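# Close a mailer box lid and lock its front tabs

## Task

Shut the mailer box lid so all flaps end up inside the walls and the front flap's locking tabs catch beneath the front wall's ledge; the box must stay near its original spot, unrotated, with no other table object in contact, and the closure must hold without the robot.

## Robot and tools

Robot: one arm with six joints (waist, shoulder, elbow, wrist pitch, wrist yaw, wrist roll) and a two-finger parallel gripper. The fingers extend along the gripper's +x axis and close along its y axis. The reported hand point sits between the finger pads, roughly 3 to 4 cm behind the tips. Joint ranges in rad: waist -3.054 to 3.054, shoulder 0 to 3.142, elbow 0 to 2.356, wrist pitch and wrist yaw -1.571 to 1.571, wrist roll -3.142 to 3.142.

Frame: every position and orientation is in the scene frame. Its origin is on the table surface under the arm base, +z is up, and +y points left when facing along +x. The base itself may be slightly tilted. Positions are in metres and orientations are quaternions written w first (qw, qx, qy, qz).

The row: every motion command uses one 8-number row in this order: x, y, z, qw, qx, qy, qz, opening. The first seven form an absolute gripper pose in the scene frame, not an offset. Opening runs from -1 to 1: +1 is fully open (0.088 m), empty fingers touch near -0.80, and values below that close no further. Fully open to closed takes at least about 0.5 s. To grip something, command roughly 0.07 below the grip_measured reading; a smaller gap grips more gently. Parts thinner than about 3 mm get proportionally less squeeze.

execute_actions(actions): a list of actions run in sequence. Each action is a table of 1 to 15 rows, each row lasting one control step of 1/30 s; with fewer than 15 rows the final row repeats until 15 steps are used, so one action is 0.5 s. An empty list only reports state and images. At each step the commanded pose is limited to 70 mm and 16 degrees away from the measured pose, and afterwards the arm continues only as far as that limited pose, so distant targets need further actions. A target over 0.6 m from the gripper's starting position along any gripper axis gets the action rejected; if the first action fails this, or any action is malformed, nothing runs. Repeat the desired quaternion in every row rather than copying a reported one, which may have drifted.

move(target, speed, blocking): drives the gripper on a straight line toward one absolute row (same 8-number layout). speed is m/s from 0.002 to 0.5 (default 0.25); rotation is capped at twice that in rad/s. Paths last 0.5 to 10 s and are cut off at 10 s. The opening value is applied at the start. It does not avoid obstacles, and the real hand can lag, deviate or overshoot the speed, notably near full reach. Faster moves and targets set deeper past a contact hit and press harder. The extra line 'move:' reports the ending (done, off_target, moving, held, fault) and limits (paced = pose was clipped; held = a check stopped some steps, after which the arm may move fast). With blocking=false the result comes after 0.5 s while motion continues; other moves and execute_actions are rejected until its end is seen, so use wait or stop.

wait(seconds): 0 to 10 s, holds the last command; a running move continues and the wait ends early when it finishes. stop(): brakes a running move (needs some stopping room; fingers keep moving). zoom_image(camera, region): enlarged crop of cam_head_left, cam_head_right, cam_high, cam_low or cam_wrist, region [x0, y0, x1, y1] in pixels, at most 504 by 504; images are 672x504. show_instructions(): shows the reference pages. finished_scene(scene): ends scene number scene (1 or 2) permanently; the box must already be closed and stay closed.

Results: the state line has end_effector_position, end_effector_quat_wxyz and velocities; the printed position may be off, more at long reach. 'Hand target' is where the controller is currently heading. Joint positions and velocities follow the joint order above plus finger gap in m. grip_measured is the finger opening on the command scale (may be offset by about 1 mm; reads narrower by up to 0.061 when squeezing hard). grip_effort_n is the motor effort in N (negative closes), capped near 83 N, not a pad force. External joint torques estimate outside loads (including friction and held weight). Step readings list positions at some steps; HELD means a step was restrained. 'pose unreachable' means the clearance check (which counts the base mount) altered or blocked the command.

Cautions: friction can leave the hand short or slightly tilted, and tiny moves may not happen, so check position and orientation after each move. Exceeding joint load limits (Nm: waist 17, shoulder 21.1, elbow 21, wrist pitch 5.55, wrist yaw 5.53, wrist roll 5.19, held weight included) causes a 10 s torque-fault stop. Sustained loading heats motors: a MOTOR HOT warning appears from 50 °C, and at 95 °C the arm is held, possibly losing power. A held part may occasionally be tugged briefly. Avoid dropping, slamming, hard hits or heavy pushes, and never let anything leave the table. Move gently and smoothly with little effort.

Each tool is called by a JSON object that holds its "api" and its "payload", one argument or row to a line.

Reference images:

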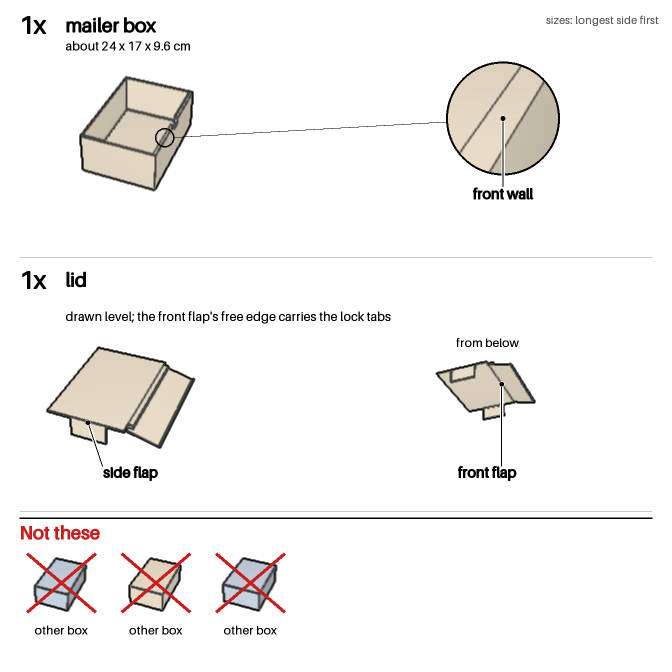

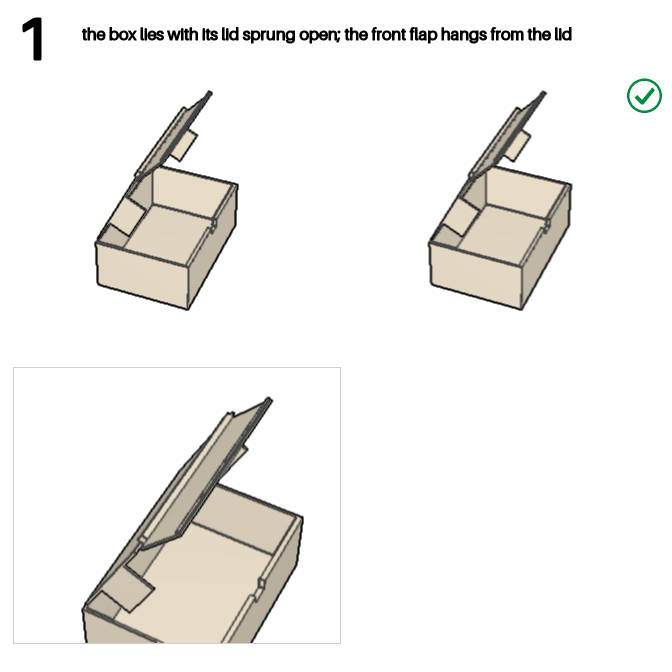

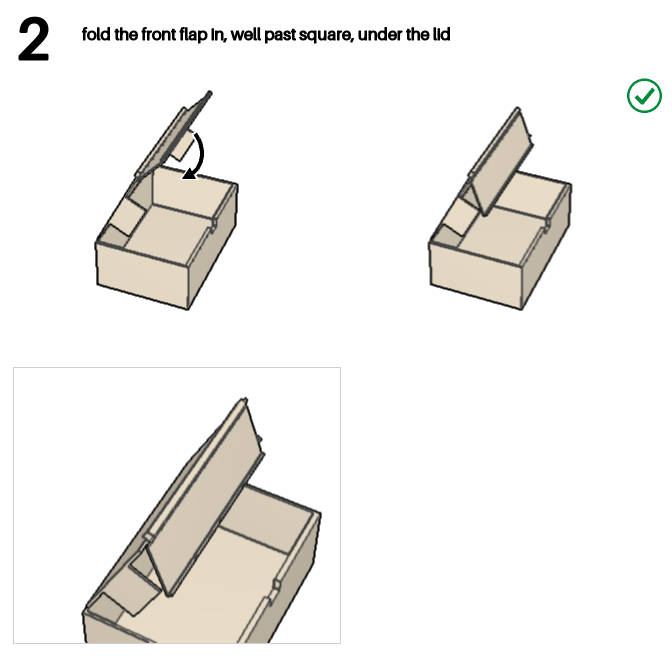

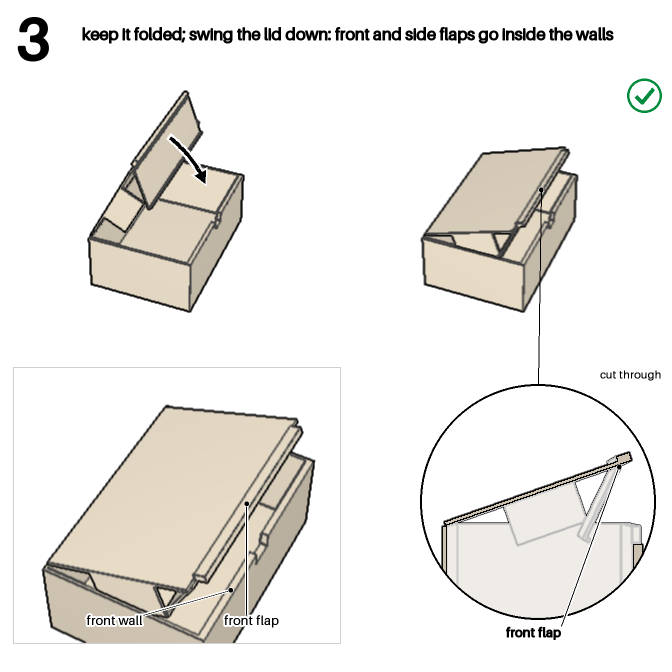

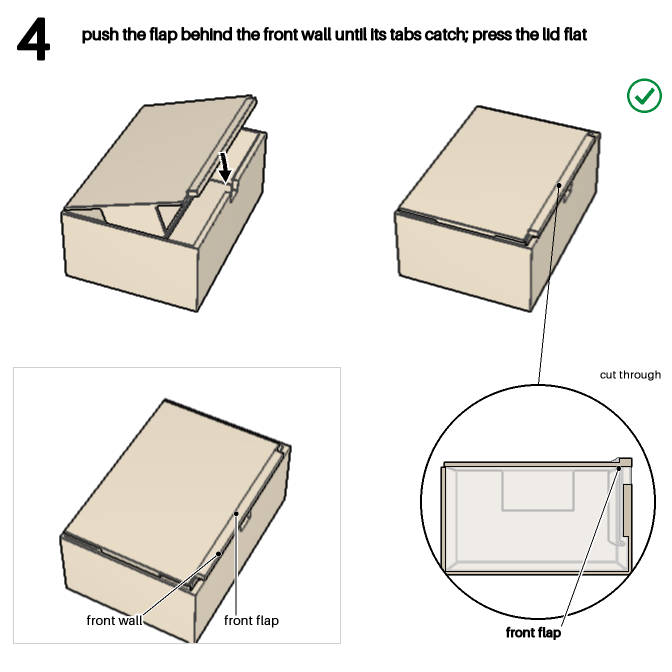

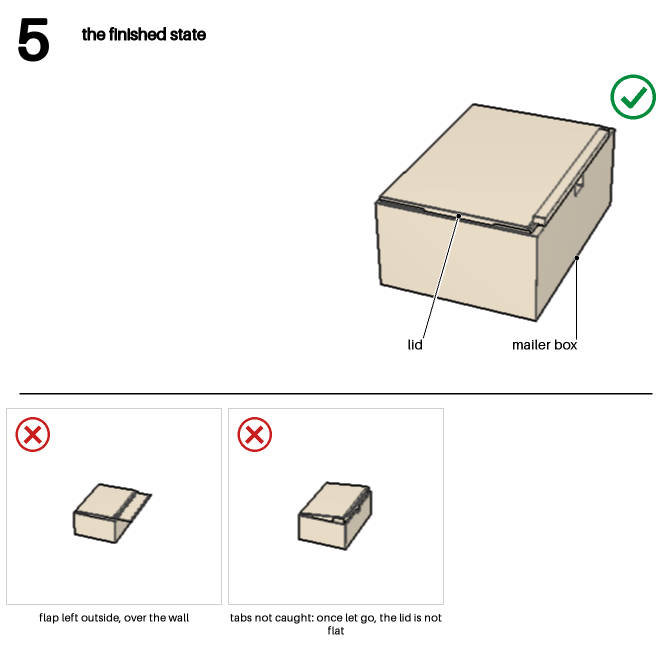

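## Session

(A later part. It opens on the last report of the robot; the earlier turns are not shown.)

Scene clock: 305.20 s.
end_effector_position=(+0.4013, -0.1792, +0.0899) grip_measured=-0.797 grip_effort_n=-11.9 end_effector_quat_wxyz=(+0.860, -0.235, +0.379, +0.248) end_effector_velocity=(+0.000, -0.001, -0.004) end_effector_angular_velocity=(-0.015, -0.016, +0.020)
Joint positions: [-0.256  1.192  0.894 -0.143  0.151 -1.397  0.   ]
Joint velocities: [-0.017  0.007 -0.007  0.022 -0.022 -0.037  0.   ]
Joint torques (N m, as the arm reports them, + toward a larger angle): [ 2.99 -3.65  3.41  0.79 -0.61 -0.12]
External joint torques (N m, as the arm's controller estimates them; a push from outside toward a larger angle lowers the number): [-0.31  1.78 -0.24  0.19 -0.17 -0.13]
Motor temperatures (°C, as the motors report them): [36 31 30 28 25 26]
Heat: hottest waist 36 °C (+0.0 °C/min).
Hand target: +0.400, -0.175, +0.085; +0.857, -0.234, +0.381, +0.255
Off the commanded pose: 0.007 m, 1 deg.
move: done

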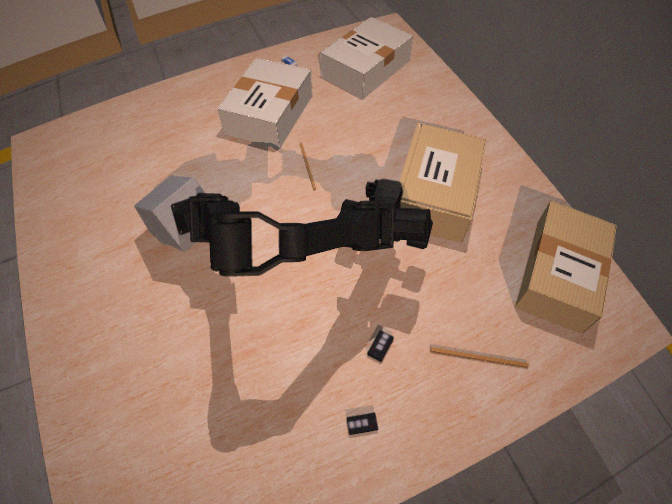

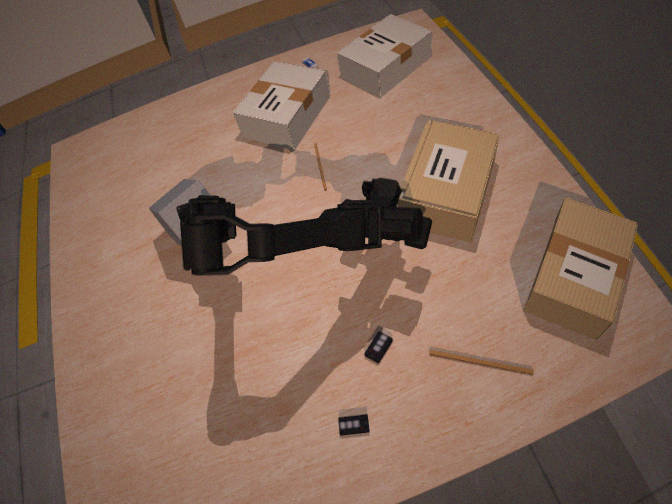

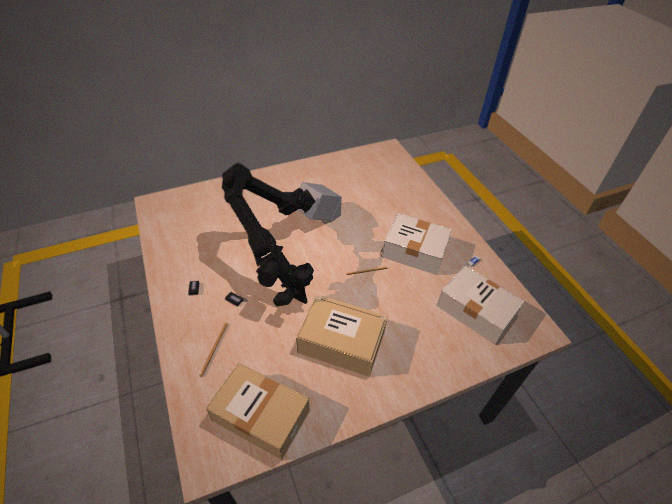

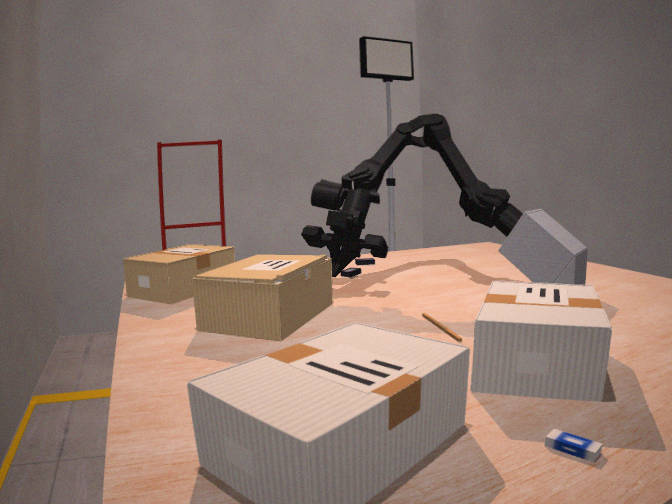

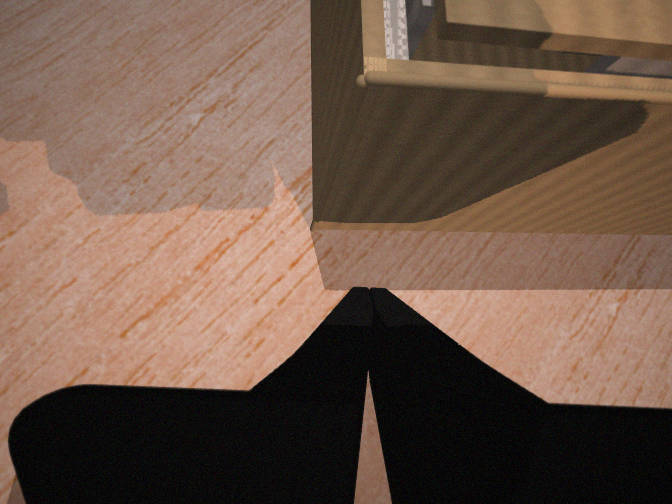

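{"api": "move", "payload": {
  "target": [0.44,-0.16,0.085,0.858,-0.235,0.381,0.255,-0.8],
  "speed": 0.04
}}

{"api": "move", "payload": {
  "target": [0.465,-0.115,0.085,0.858,-0.235,0.381,0.255,-0.8],
  "speed": 0.03
}}

Scene clock: 309.97 s.
end_effector_position=(+0.4374, -0.1613, +0.0866) grip_measured=-0.797 grip_effort_n=-11.9 end_effector_quat_wxyz=(+0.858, -0.236, +0.379, +0.255) end_effector_velocity=(+0.002, -0.003, -0.001) end_effector_angular_velocity=(-0.012, -0.000, -0.003)
Joint positions: [-0.177  1.339  0.996 -0.116  0.218 -1.368  0.   ]
Joint velocities: [-0.002  0.007  0.007  0.007  0.007 -0.007  0.   ]
Joint torques (N m, as the arm reports them, + toward a larger angle): [ 4.63 -3.78  5.16  0.91 -0.31  0.15]
External joint torques (N m, as the arm's controller estimates them; a push from outside toward a larger angle lowers the number): [0.45 1.99 1.56 0.29 0.12 0.14]
Motor temperatures (°C, as the motors report them): [36 31 30 28 25 26]
Heat: hottest waist 36 °C (+0.0 °C/min).
Hand target: +0.440, -0.160, +0.085; +0.857, -0.235, +0.381, +0.255
Off the commanded pose: 0.003 m, 0 deg.
move: done

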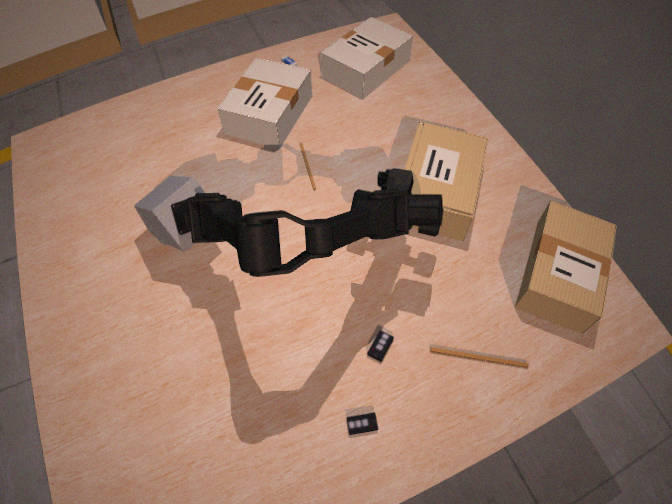

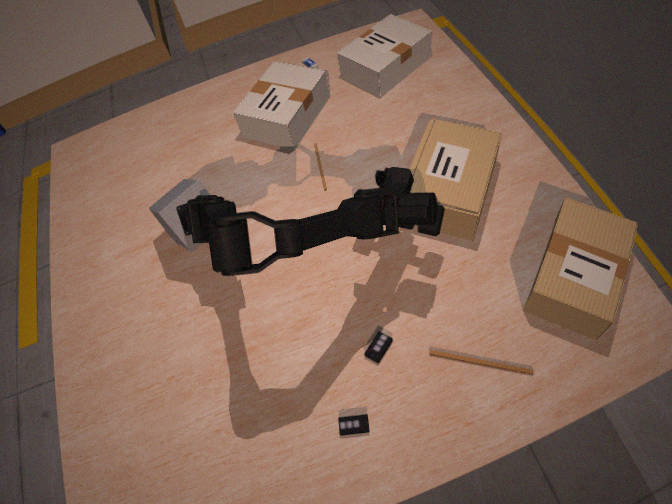

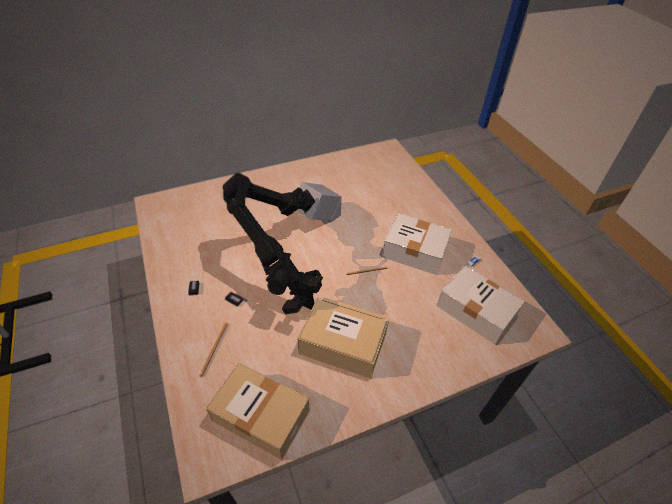

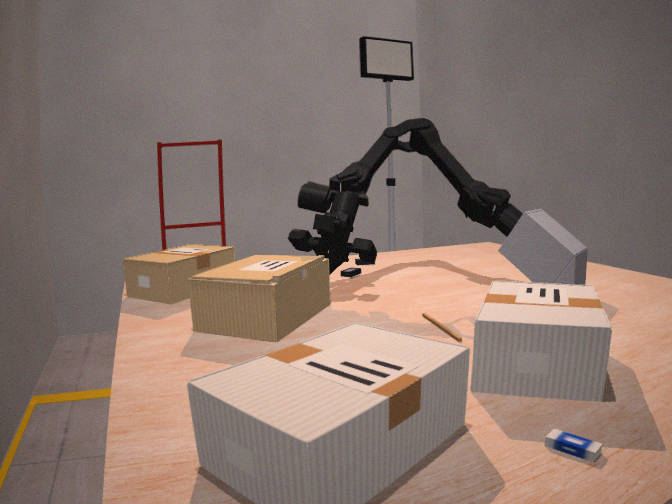

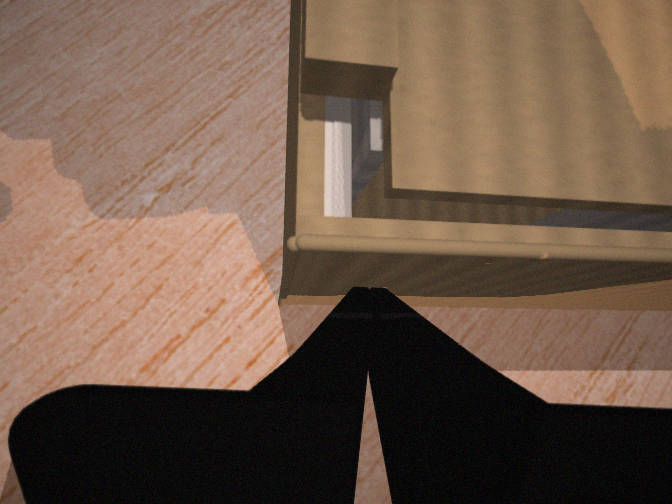

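Scene clock: 312.10 s.
end_effector_position=(+0.4633, -0.1171, +0.0869) grip_measured=-0.797 grip_effort_n=-11.4 end_effector_quat_wxyz=(+0.858, -0.236, +0.379, +0.255) end_effector_velocity=(+0.003, +0.002, +0.001) end_effector_angular_velocity=(+0.000, -0.016, +0.001)
Joint positions: [-0.056  1.472  1.013 -0.015  0.325 -1.312  0.   ]
Joint velocities: [ 0.002  0.007 -0.002  0.022 -0.007 -0.007  0.   ]
Joint torques (N m, as the arm reports them, + toward a larger angle): [ 5.57 -3.73  4.83  0.91 -0.28  0.15]
External joint torques (N m, as the arm's controller estimates them; a push from outside toward a larger angle lowers the number): [0.43 1.79 1.42 0.24 0.14 0.13]
Motor temperatures (°C, as the motors report them): [36 31 30 28 25 26]
Heat: hottest waist 36 °C (+0.0 °C/min).
Hand target: +0.465, -0.115, +0.085; +0.857, -0.235, +0.381, +0.255
Off the commanded pose: 0.003 m, 0 deg.
move: done

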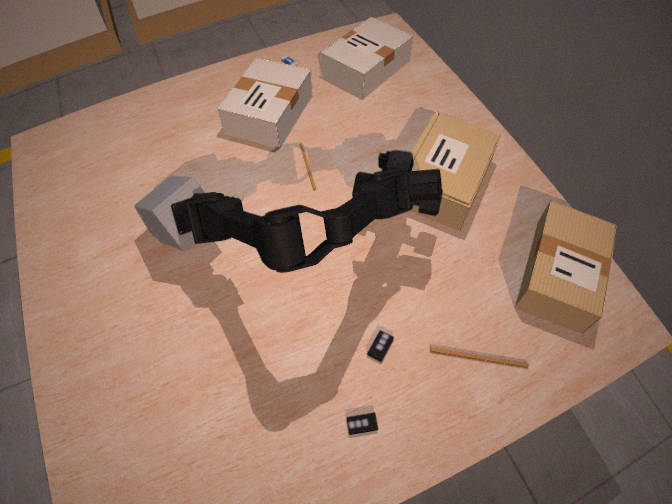

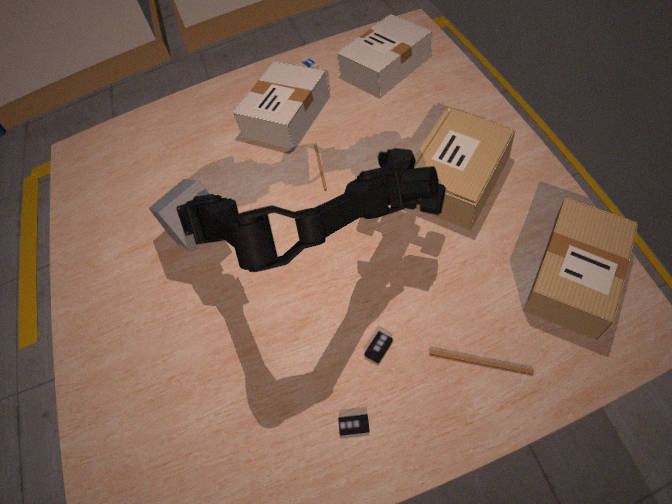

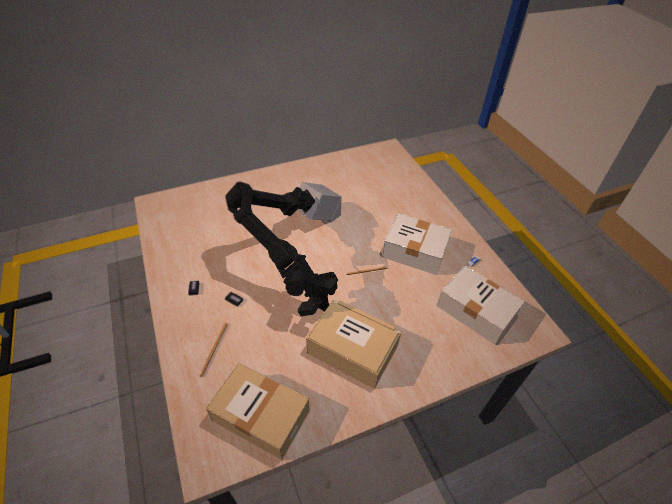

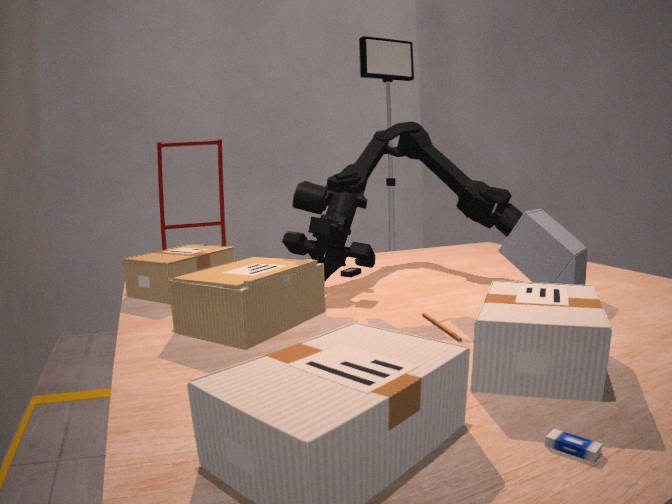

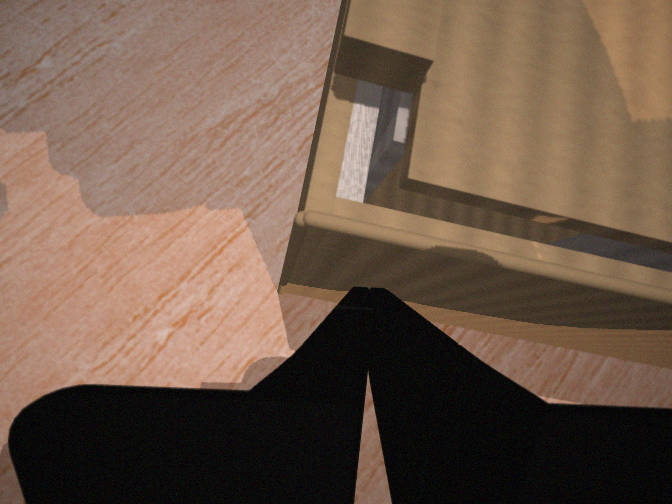

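{"api": "execute_actions", "payload": {
  "actions": [
    [[0.455,-0.12,0.11,0.858,-0.235,0.381,0.255,-0.8]],
    [[0.455,-0.12,0.155,0.858,-0.235,0.381,0.255,-0.8]],
    [[0.50,-0.115,0.155,0.858,-0.235,0.381,0.255,-0.8]],
    [[0.50,-0.115,0.14,0.858,-0.235,0.381,0.255,-0.8]],
    [[0.50,-0.115,0.128,0.858,-0.235,0.381,0.255,-0.8]],
    [[0.49,-0.112,0.126,0.858,-0.235,0.381,0.255,-0.8]],
    [[0.48,-0.109,0.126,0.858,-0.235,0.381,0.255,-0.8]],
    [[0.47,-0.106,0.126,0.858,-0.235,0.381,0.255,-0.8]]
  ]
}}

{"api": "move", "payload": {
  "target": [0.40,-0.05,0.24,0.858,-0.235,0.381,0.255,-0.8],
  "speed": 0.1
}}

Scene clock: 323.77 s.
end_effector_position=(+0.4799, -0.1085, +0.1414) grip_measured=-0.797 grip_effort_n=-11.9 end_effector_quat_wxyz=(+0.870, -0.230, +0.358, +0.248) end_effector_velocity=(-0.006, +0.005, -0.002) end_effector_angular_velocity=(+0.002, +0.001, +0.045)
Joint positions: [ 0.09   1.446  1.096 -0.112  0.421 -1.245  0.   ]
Joint velocities: [-0.002 -0.007 -0.012 -0.022 -0.022 -0.022  0.   ]
Joint torques (N m, as the arm reports them, + toward a larger angle): [ 3.8  -3.51  1.85  0.24  0.33  0.1 ]
External joint torques (N m, as the arm's controller estimates them; a push from outside toward a larger angle lowers the number): [-1.55  1.45 -1.93 -0.51  0.75  0.08]
External joint torques at the end of the 4th action: [-0.03  1.78 -0.18  0.23 -0.17 -0.11]
External joint torques at the end of the 5th action: [-1.53  2.58 -0.88  0.16  0.15 -0.13]
External joint torques at the end of the 6th action: [-1.54  1.59 -2.   -0.52  0.38 -0.11]
External joint torques at the end of the 7th action: [-1.59  1.41 -2.12 -0.55  0.59 -0.02]
Motor temperatures (°C, as the motors report them): [36 30 30 28 25 26]
Heat: hottest waist 36 °C (+1.0 °C/min).
Hand target: +0.470, -0.106, +0.126; +0.857, -0.235, +0.381, +0.255
Off the commanded pose: 0.018 m, 3 deg.
Step readings (end_effector_position; steps 1 to 15: 1st action; 16 to 30: 2nd action; 31 to 45: 3rd action; 46 to 60: 4th action; 61 to 75: 5th action; 76 to 90: 6th action; 91 to 105: 7th action; 106 to 120: 8th action):
0: (+0.4636, -0.1169, +0.0870)
1: (+0.4627, -0.1174, +0.0882)
2: (+0.4608, -0.1161, +0.0904)
4: (+0.4597, -0.1154, +0.0979)
8: (+0.4584, -0.1187, +0.1071)
15: (+0.4568, -0.1185, +0.1085)
16: (+0.4551, -0.1193, +0.1103)
17: (+0.4527, -0.1169, +0.1149)
19: (+0.4530, -0.1131, +0.1302)
23: (+0.4564, -0.1181, +0.1491)
30: (+0.4544, -0.1173, +0.1522)
31: (+0.4563, -0.1164, +0.1517)
32: (+0.4637, -0.1175, +0.1532)
34: (+0.4796, -0.1179, +0.1562)
38: (+0.4924, -0.1174, +0.1572)
45: (+0.4978, -0.1164, +0.1563)
46: (+0.4982, -0.1163, +0.1557)
47: (+0.4991, -0.1175, +0.1544)
49: (+0.5004, -0.1195, +0.1507)
53: (+0.5007, -0.1199, +0.1462)
60: (+0.5013, -0.1197, +0.1458)
61: (+0.5018, -0.1195, +0.1453)
62: (+0.5022, -0.1198, +0.1440)
64: (+0.5027, -0.1193, +0.1428)
68: (+0.5035, -0.1193, +0.1425)
75: (+0.5040, -0.1194, +0.1425)
76: (+0.5036, -0.1188, +0.1421)
77: (+0.5031, -0.1184, +0.1419)
79: (+0.5020, -0.1176, +0.1418)
83: (+0.5004, -0.1166, +0.1418)
90: (+0.4994, -0.1163, +0.1416)
91: (+0.4988, -0.1162, +0.1418)
92: (+0.4972, -0.1157, +0.1417)
94: (+0.4934, -0.1138, +0.1415)
98: (+0.4909, -0.1127, +0.1415)
105: (+0.4897, -0.1122, +0.1416)
106: (+0.4890, -0.1122, +0.1416)
107: (+0.4874, -0.1117, +0.1415)
109: (+0.4836, -0.1102, +0.1414)
113: (+0.4811, -0.1091, +0.1414)
120: end_effector_position above

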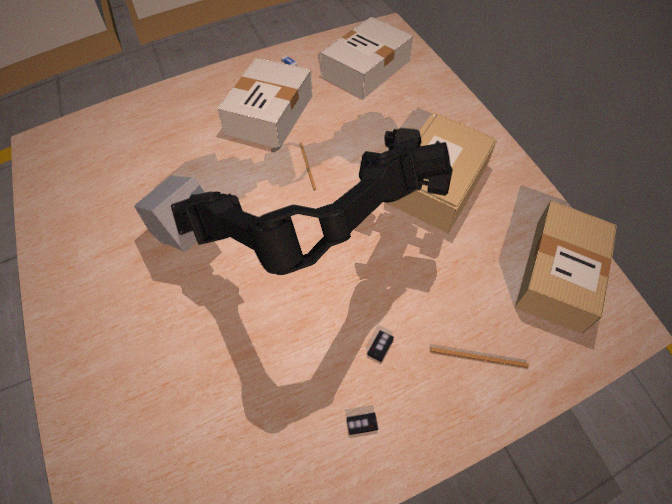

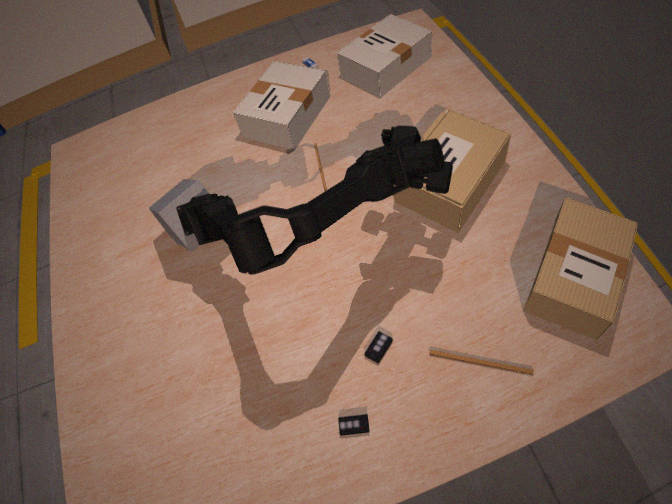

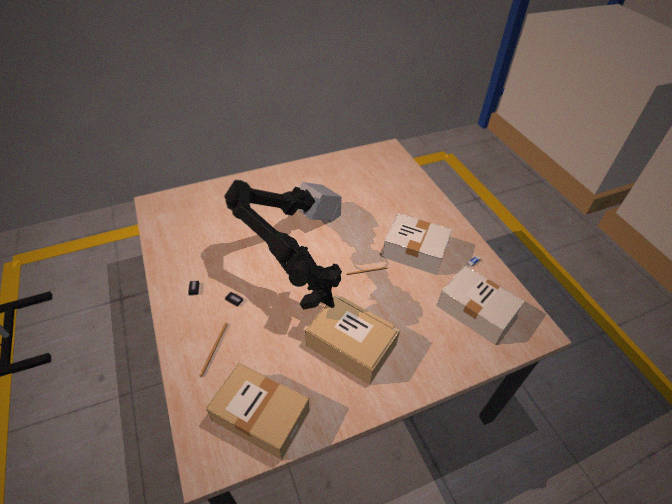

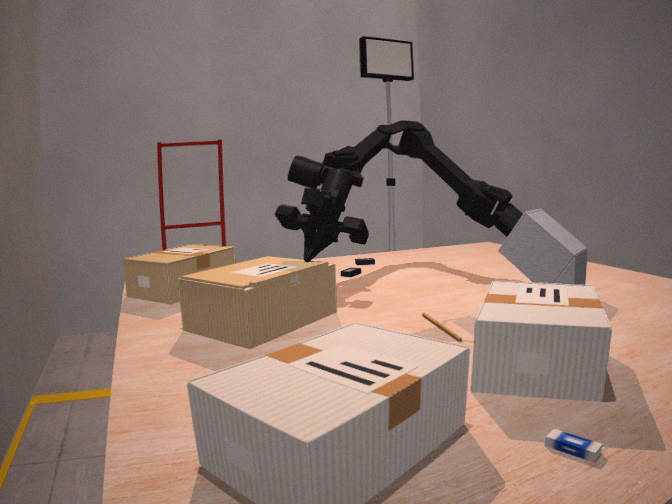

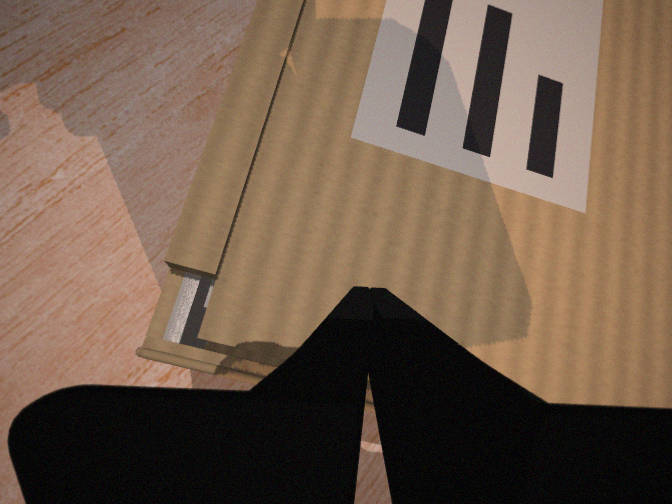

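Scene clock: 325.70 s.
end_effector_position=(+0.4003, -0.0489, +0.2391) grip_measured=-0.797 grip_effort_n=-11.4 end_effector_quat_wxyz=(+0.857, -0.236, +0.379, +0.257) end_effector_velocity=(-0.004, +0.001, -0.001) end_effector_angular_velocity=(-0.000, +0.011, +0.001)
Joint positions: [ 0.575  1.299  0.994 -0.421  0.855 -0.887  0.   ]
Joint velocities: [ 0.007 -0.002 -0.002 -0.022  0.007  0.022  0.   ]
Joint torques (N m, as the arm reports them, + toward a larger angle): [ 4.67 -1.5   5.41  0.75 -0.05  0.18]
External joint torques (N m, as the arm's controller estimates them; a push from outside toward a larger angle lowers the number): [ 0.27  0.17  1.28 -0.15  0.19  0.16]
Motor temperatures (°C, as the motors report them): [36 30 30 28 25 26]
Heat: hottest waist 36 °C (+1.0 °C/min).
Hand target: +0.400, -0.050, +0.240; +0.857, -0.235, +0.380, +0.254
Off the commanded pose: 0.001 m, 0 deg.
move: done

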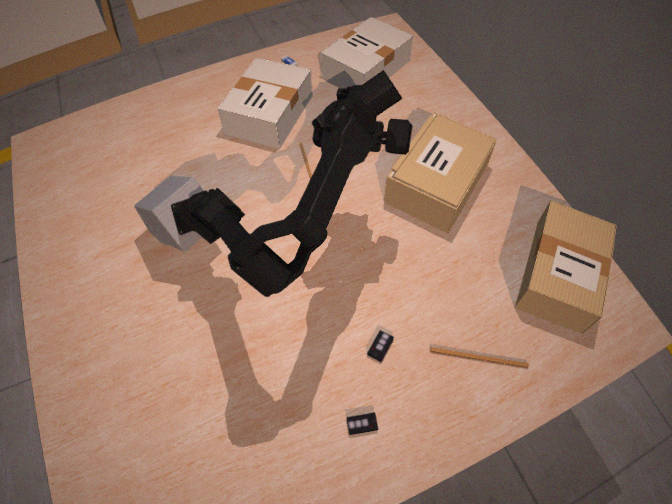

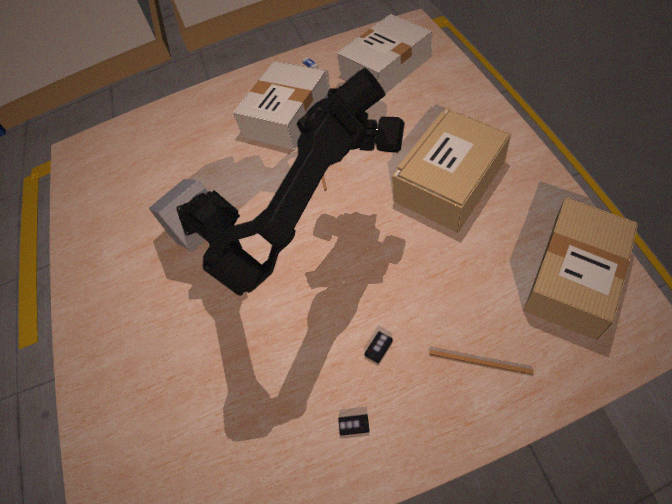

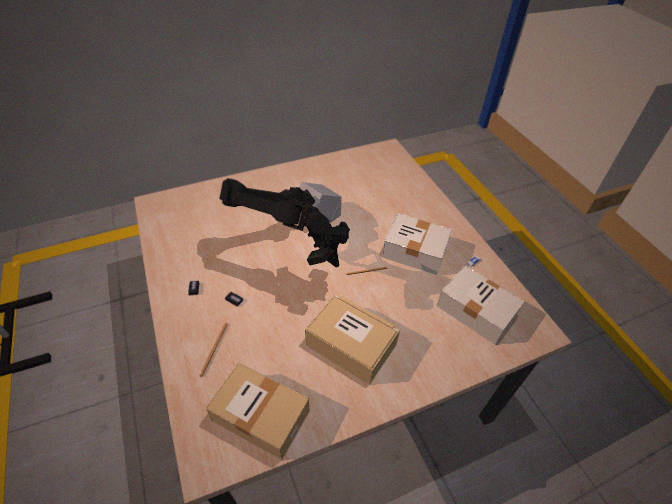

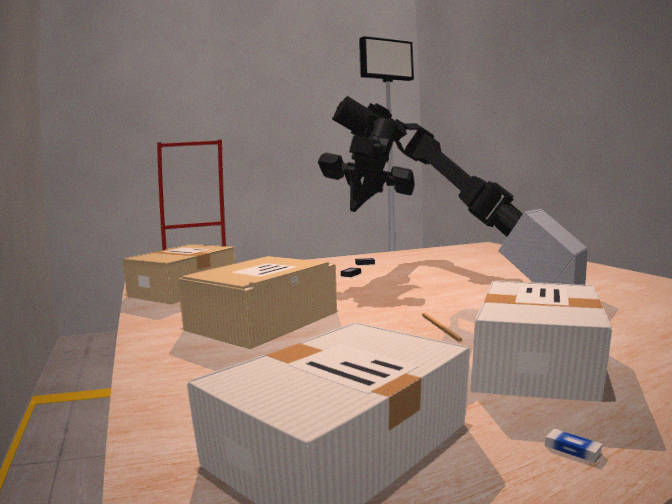

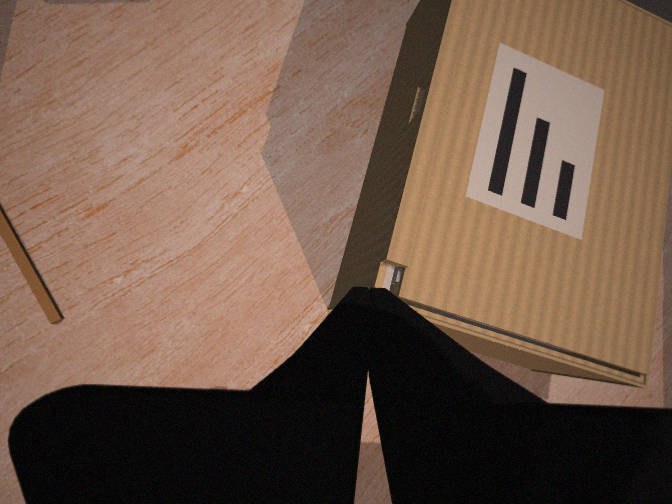

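{"api": "finished_scene", "payload": {
  "scene": 1
}}

The scene is finished: the task was done.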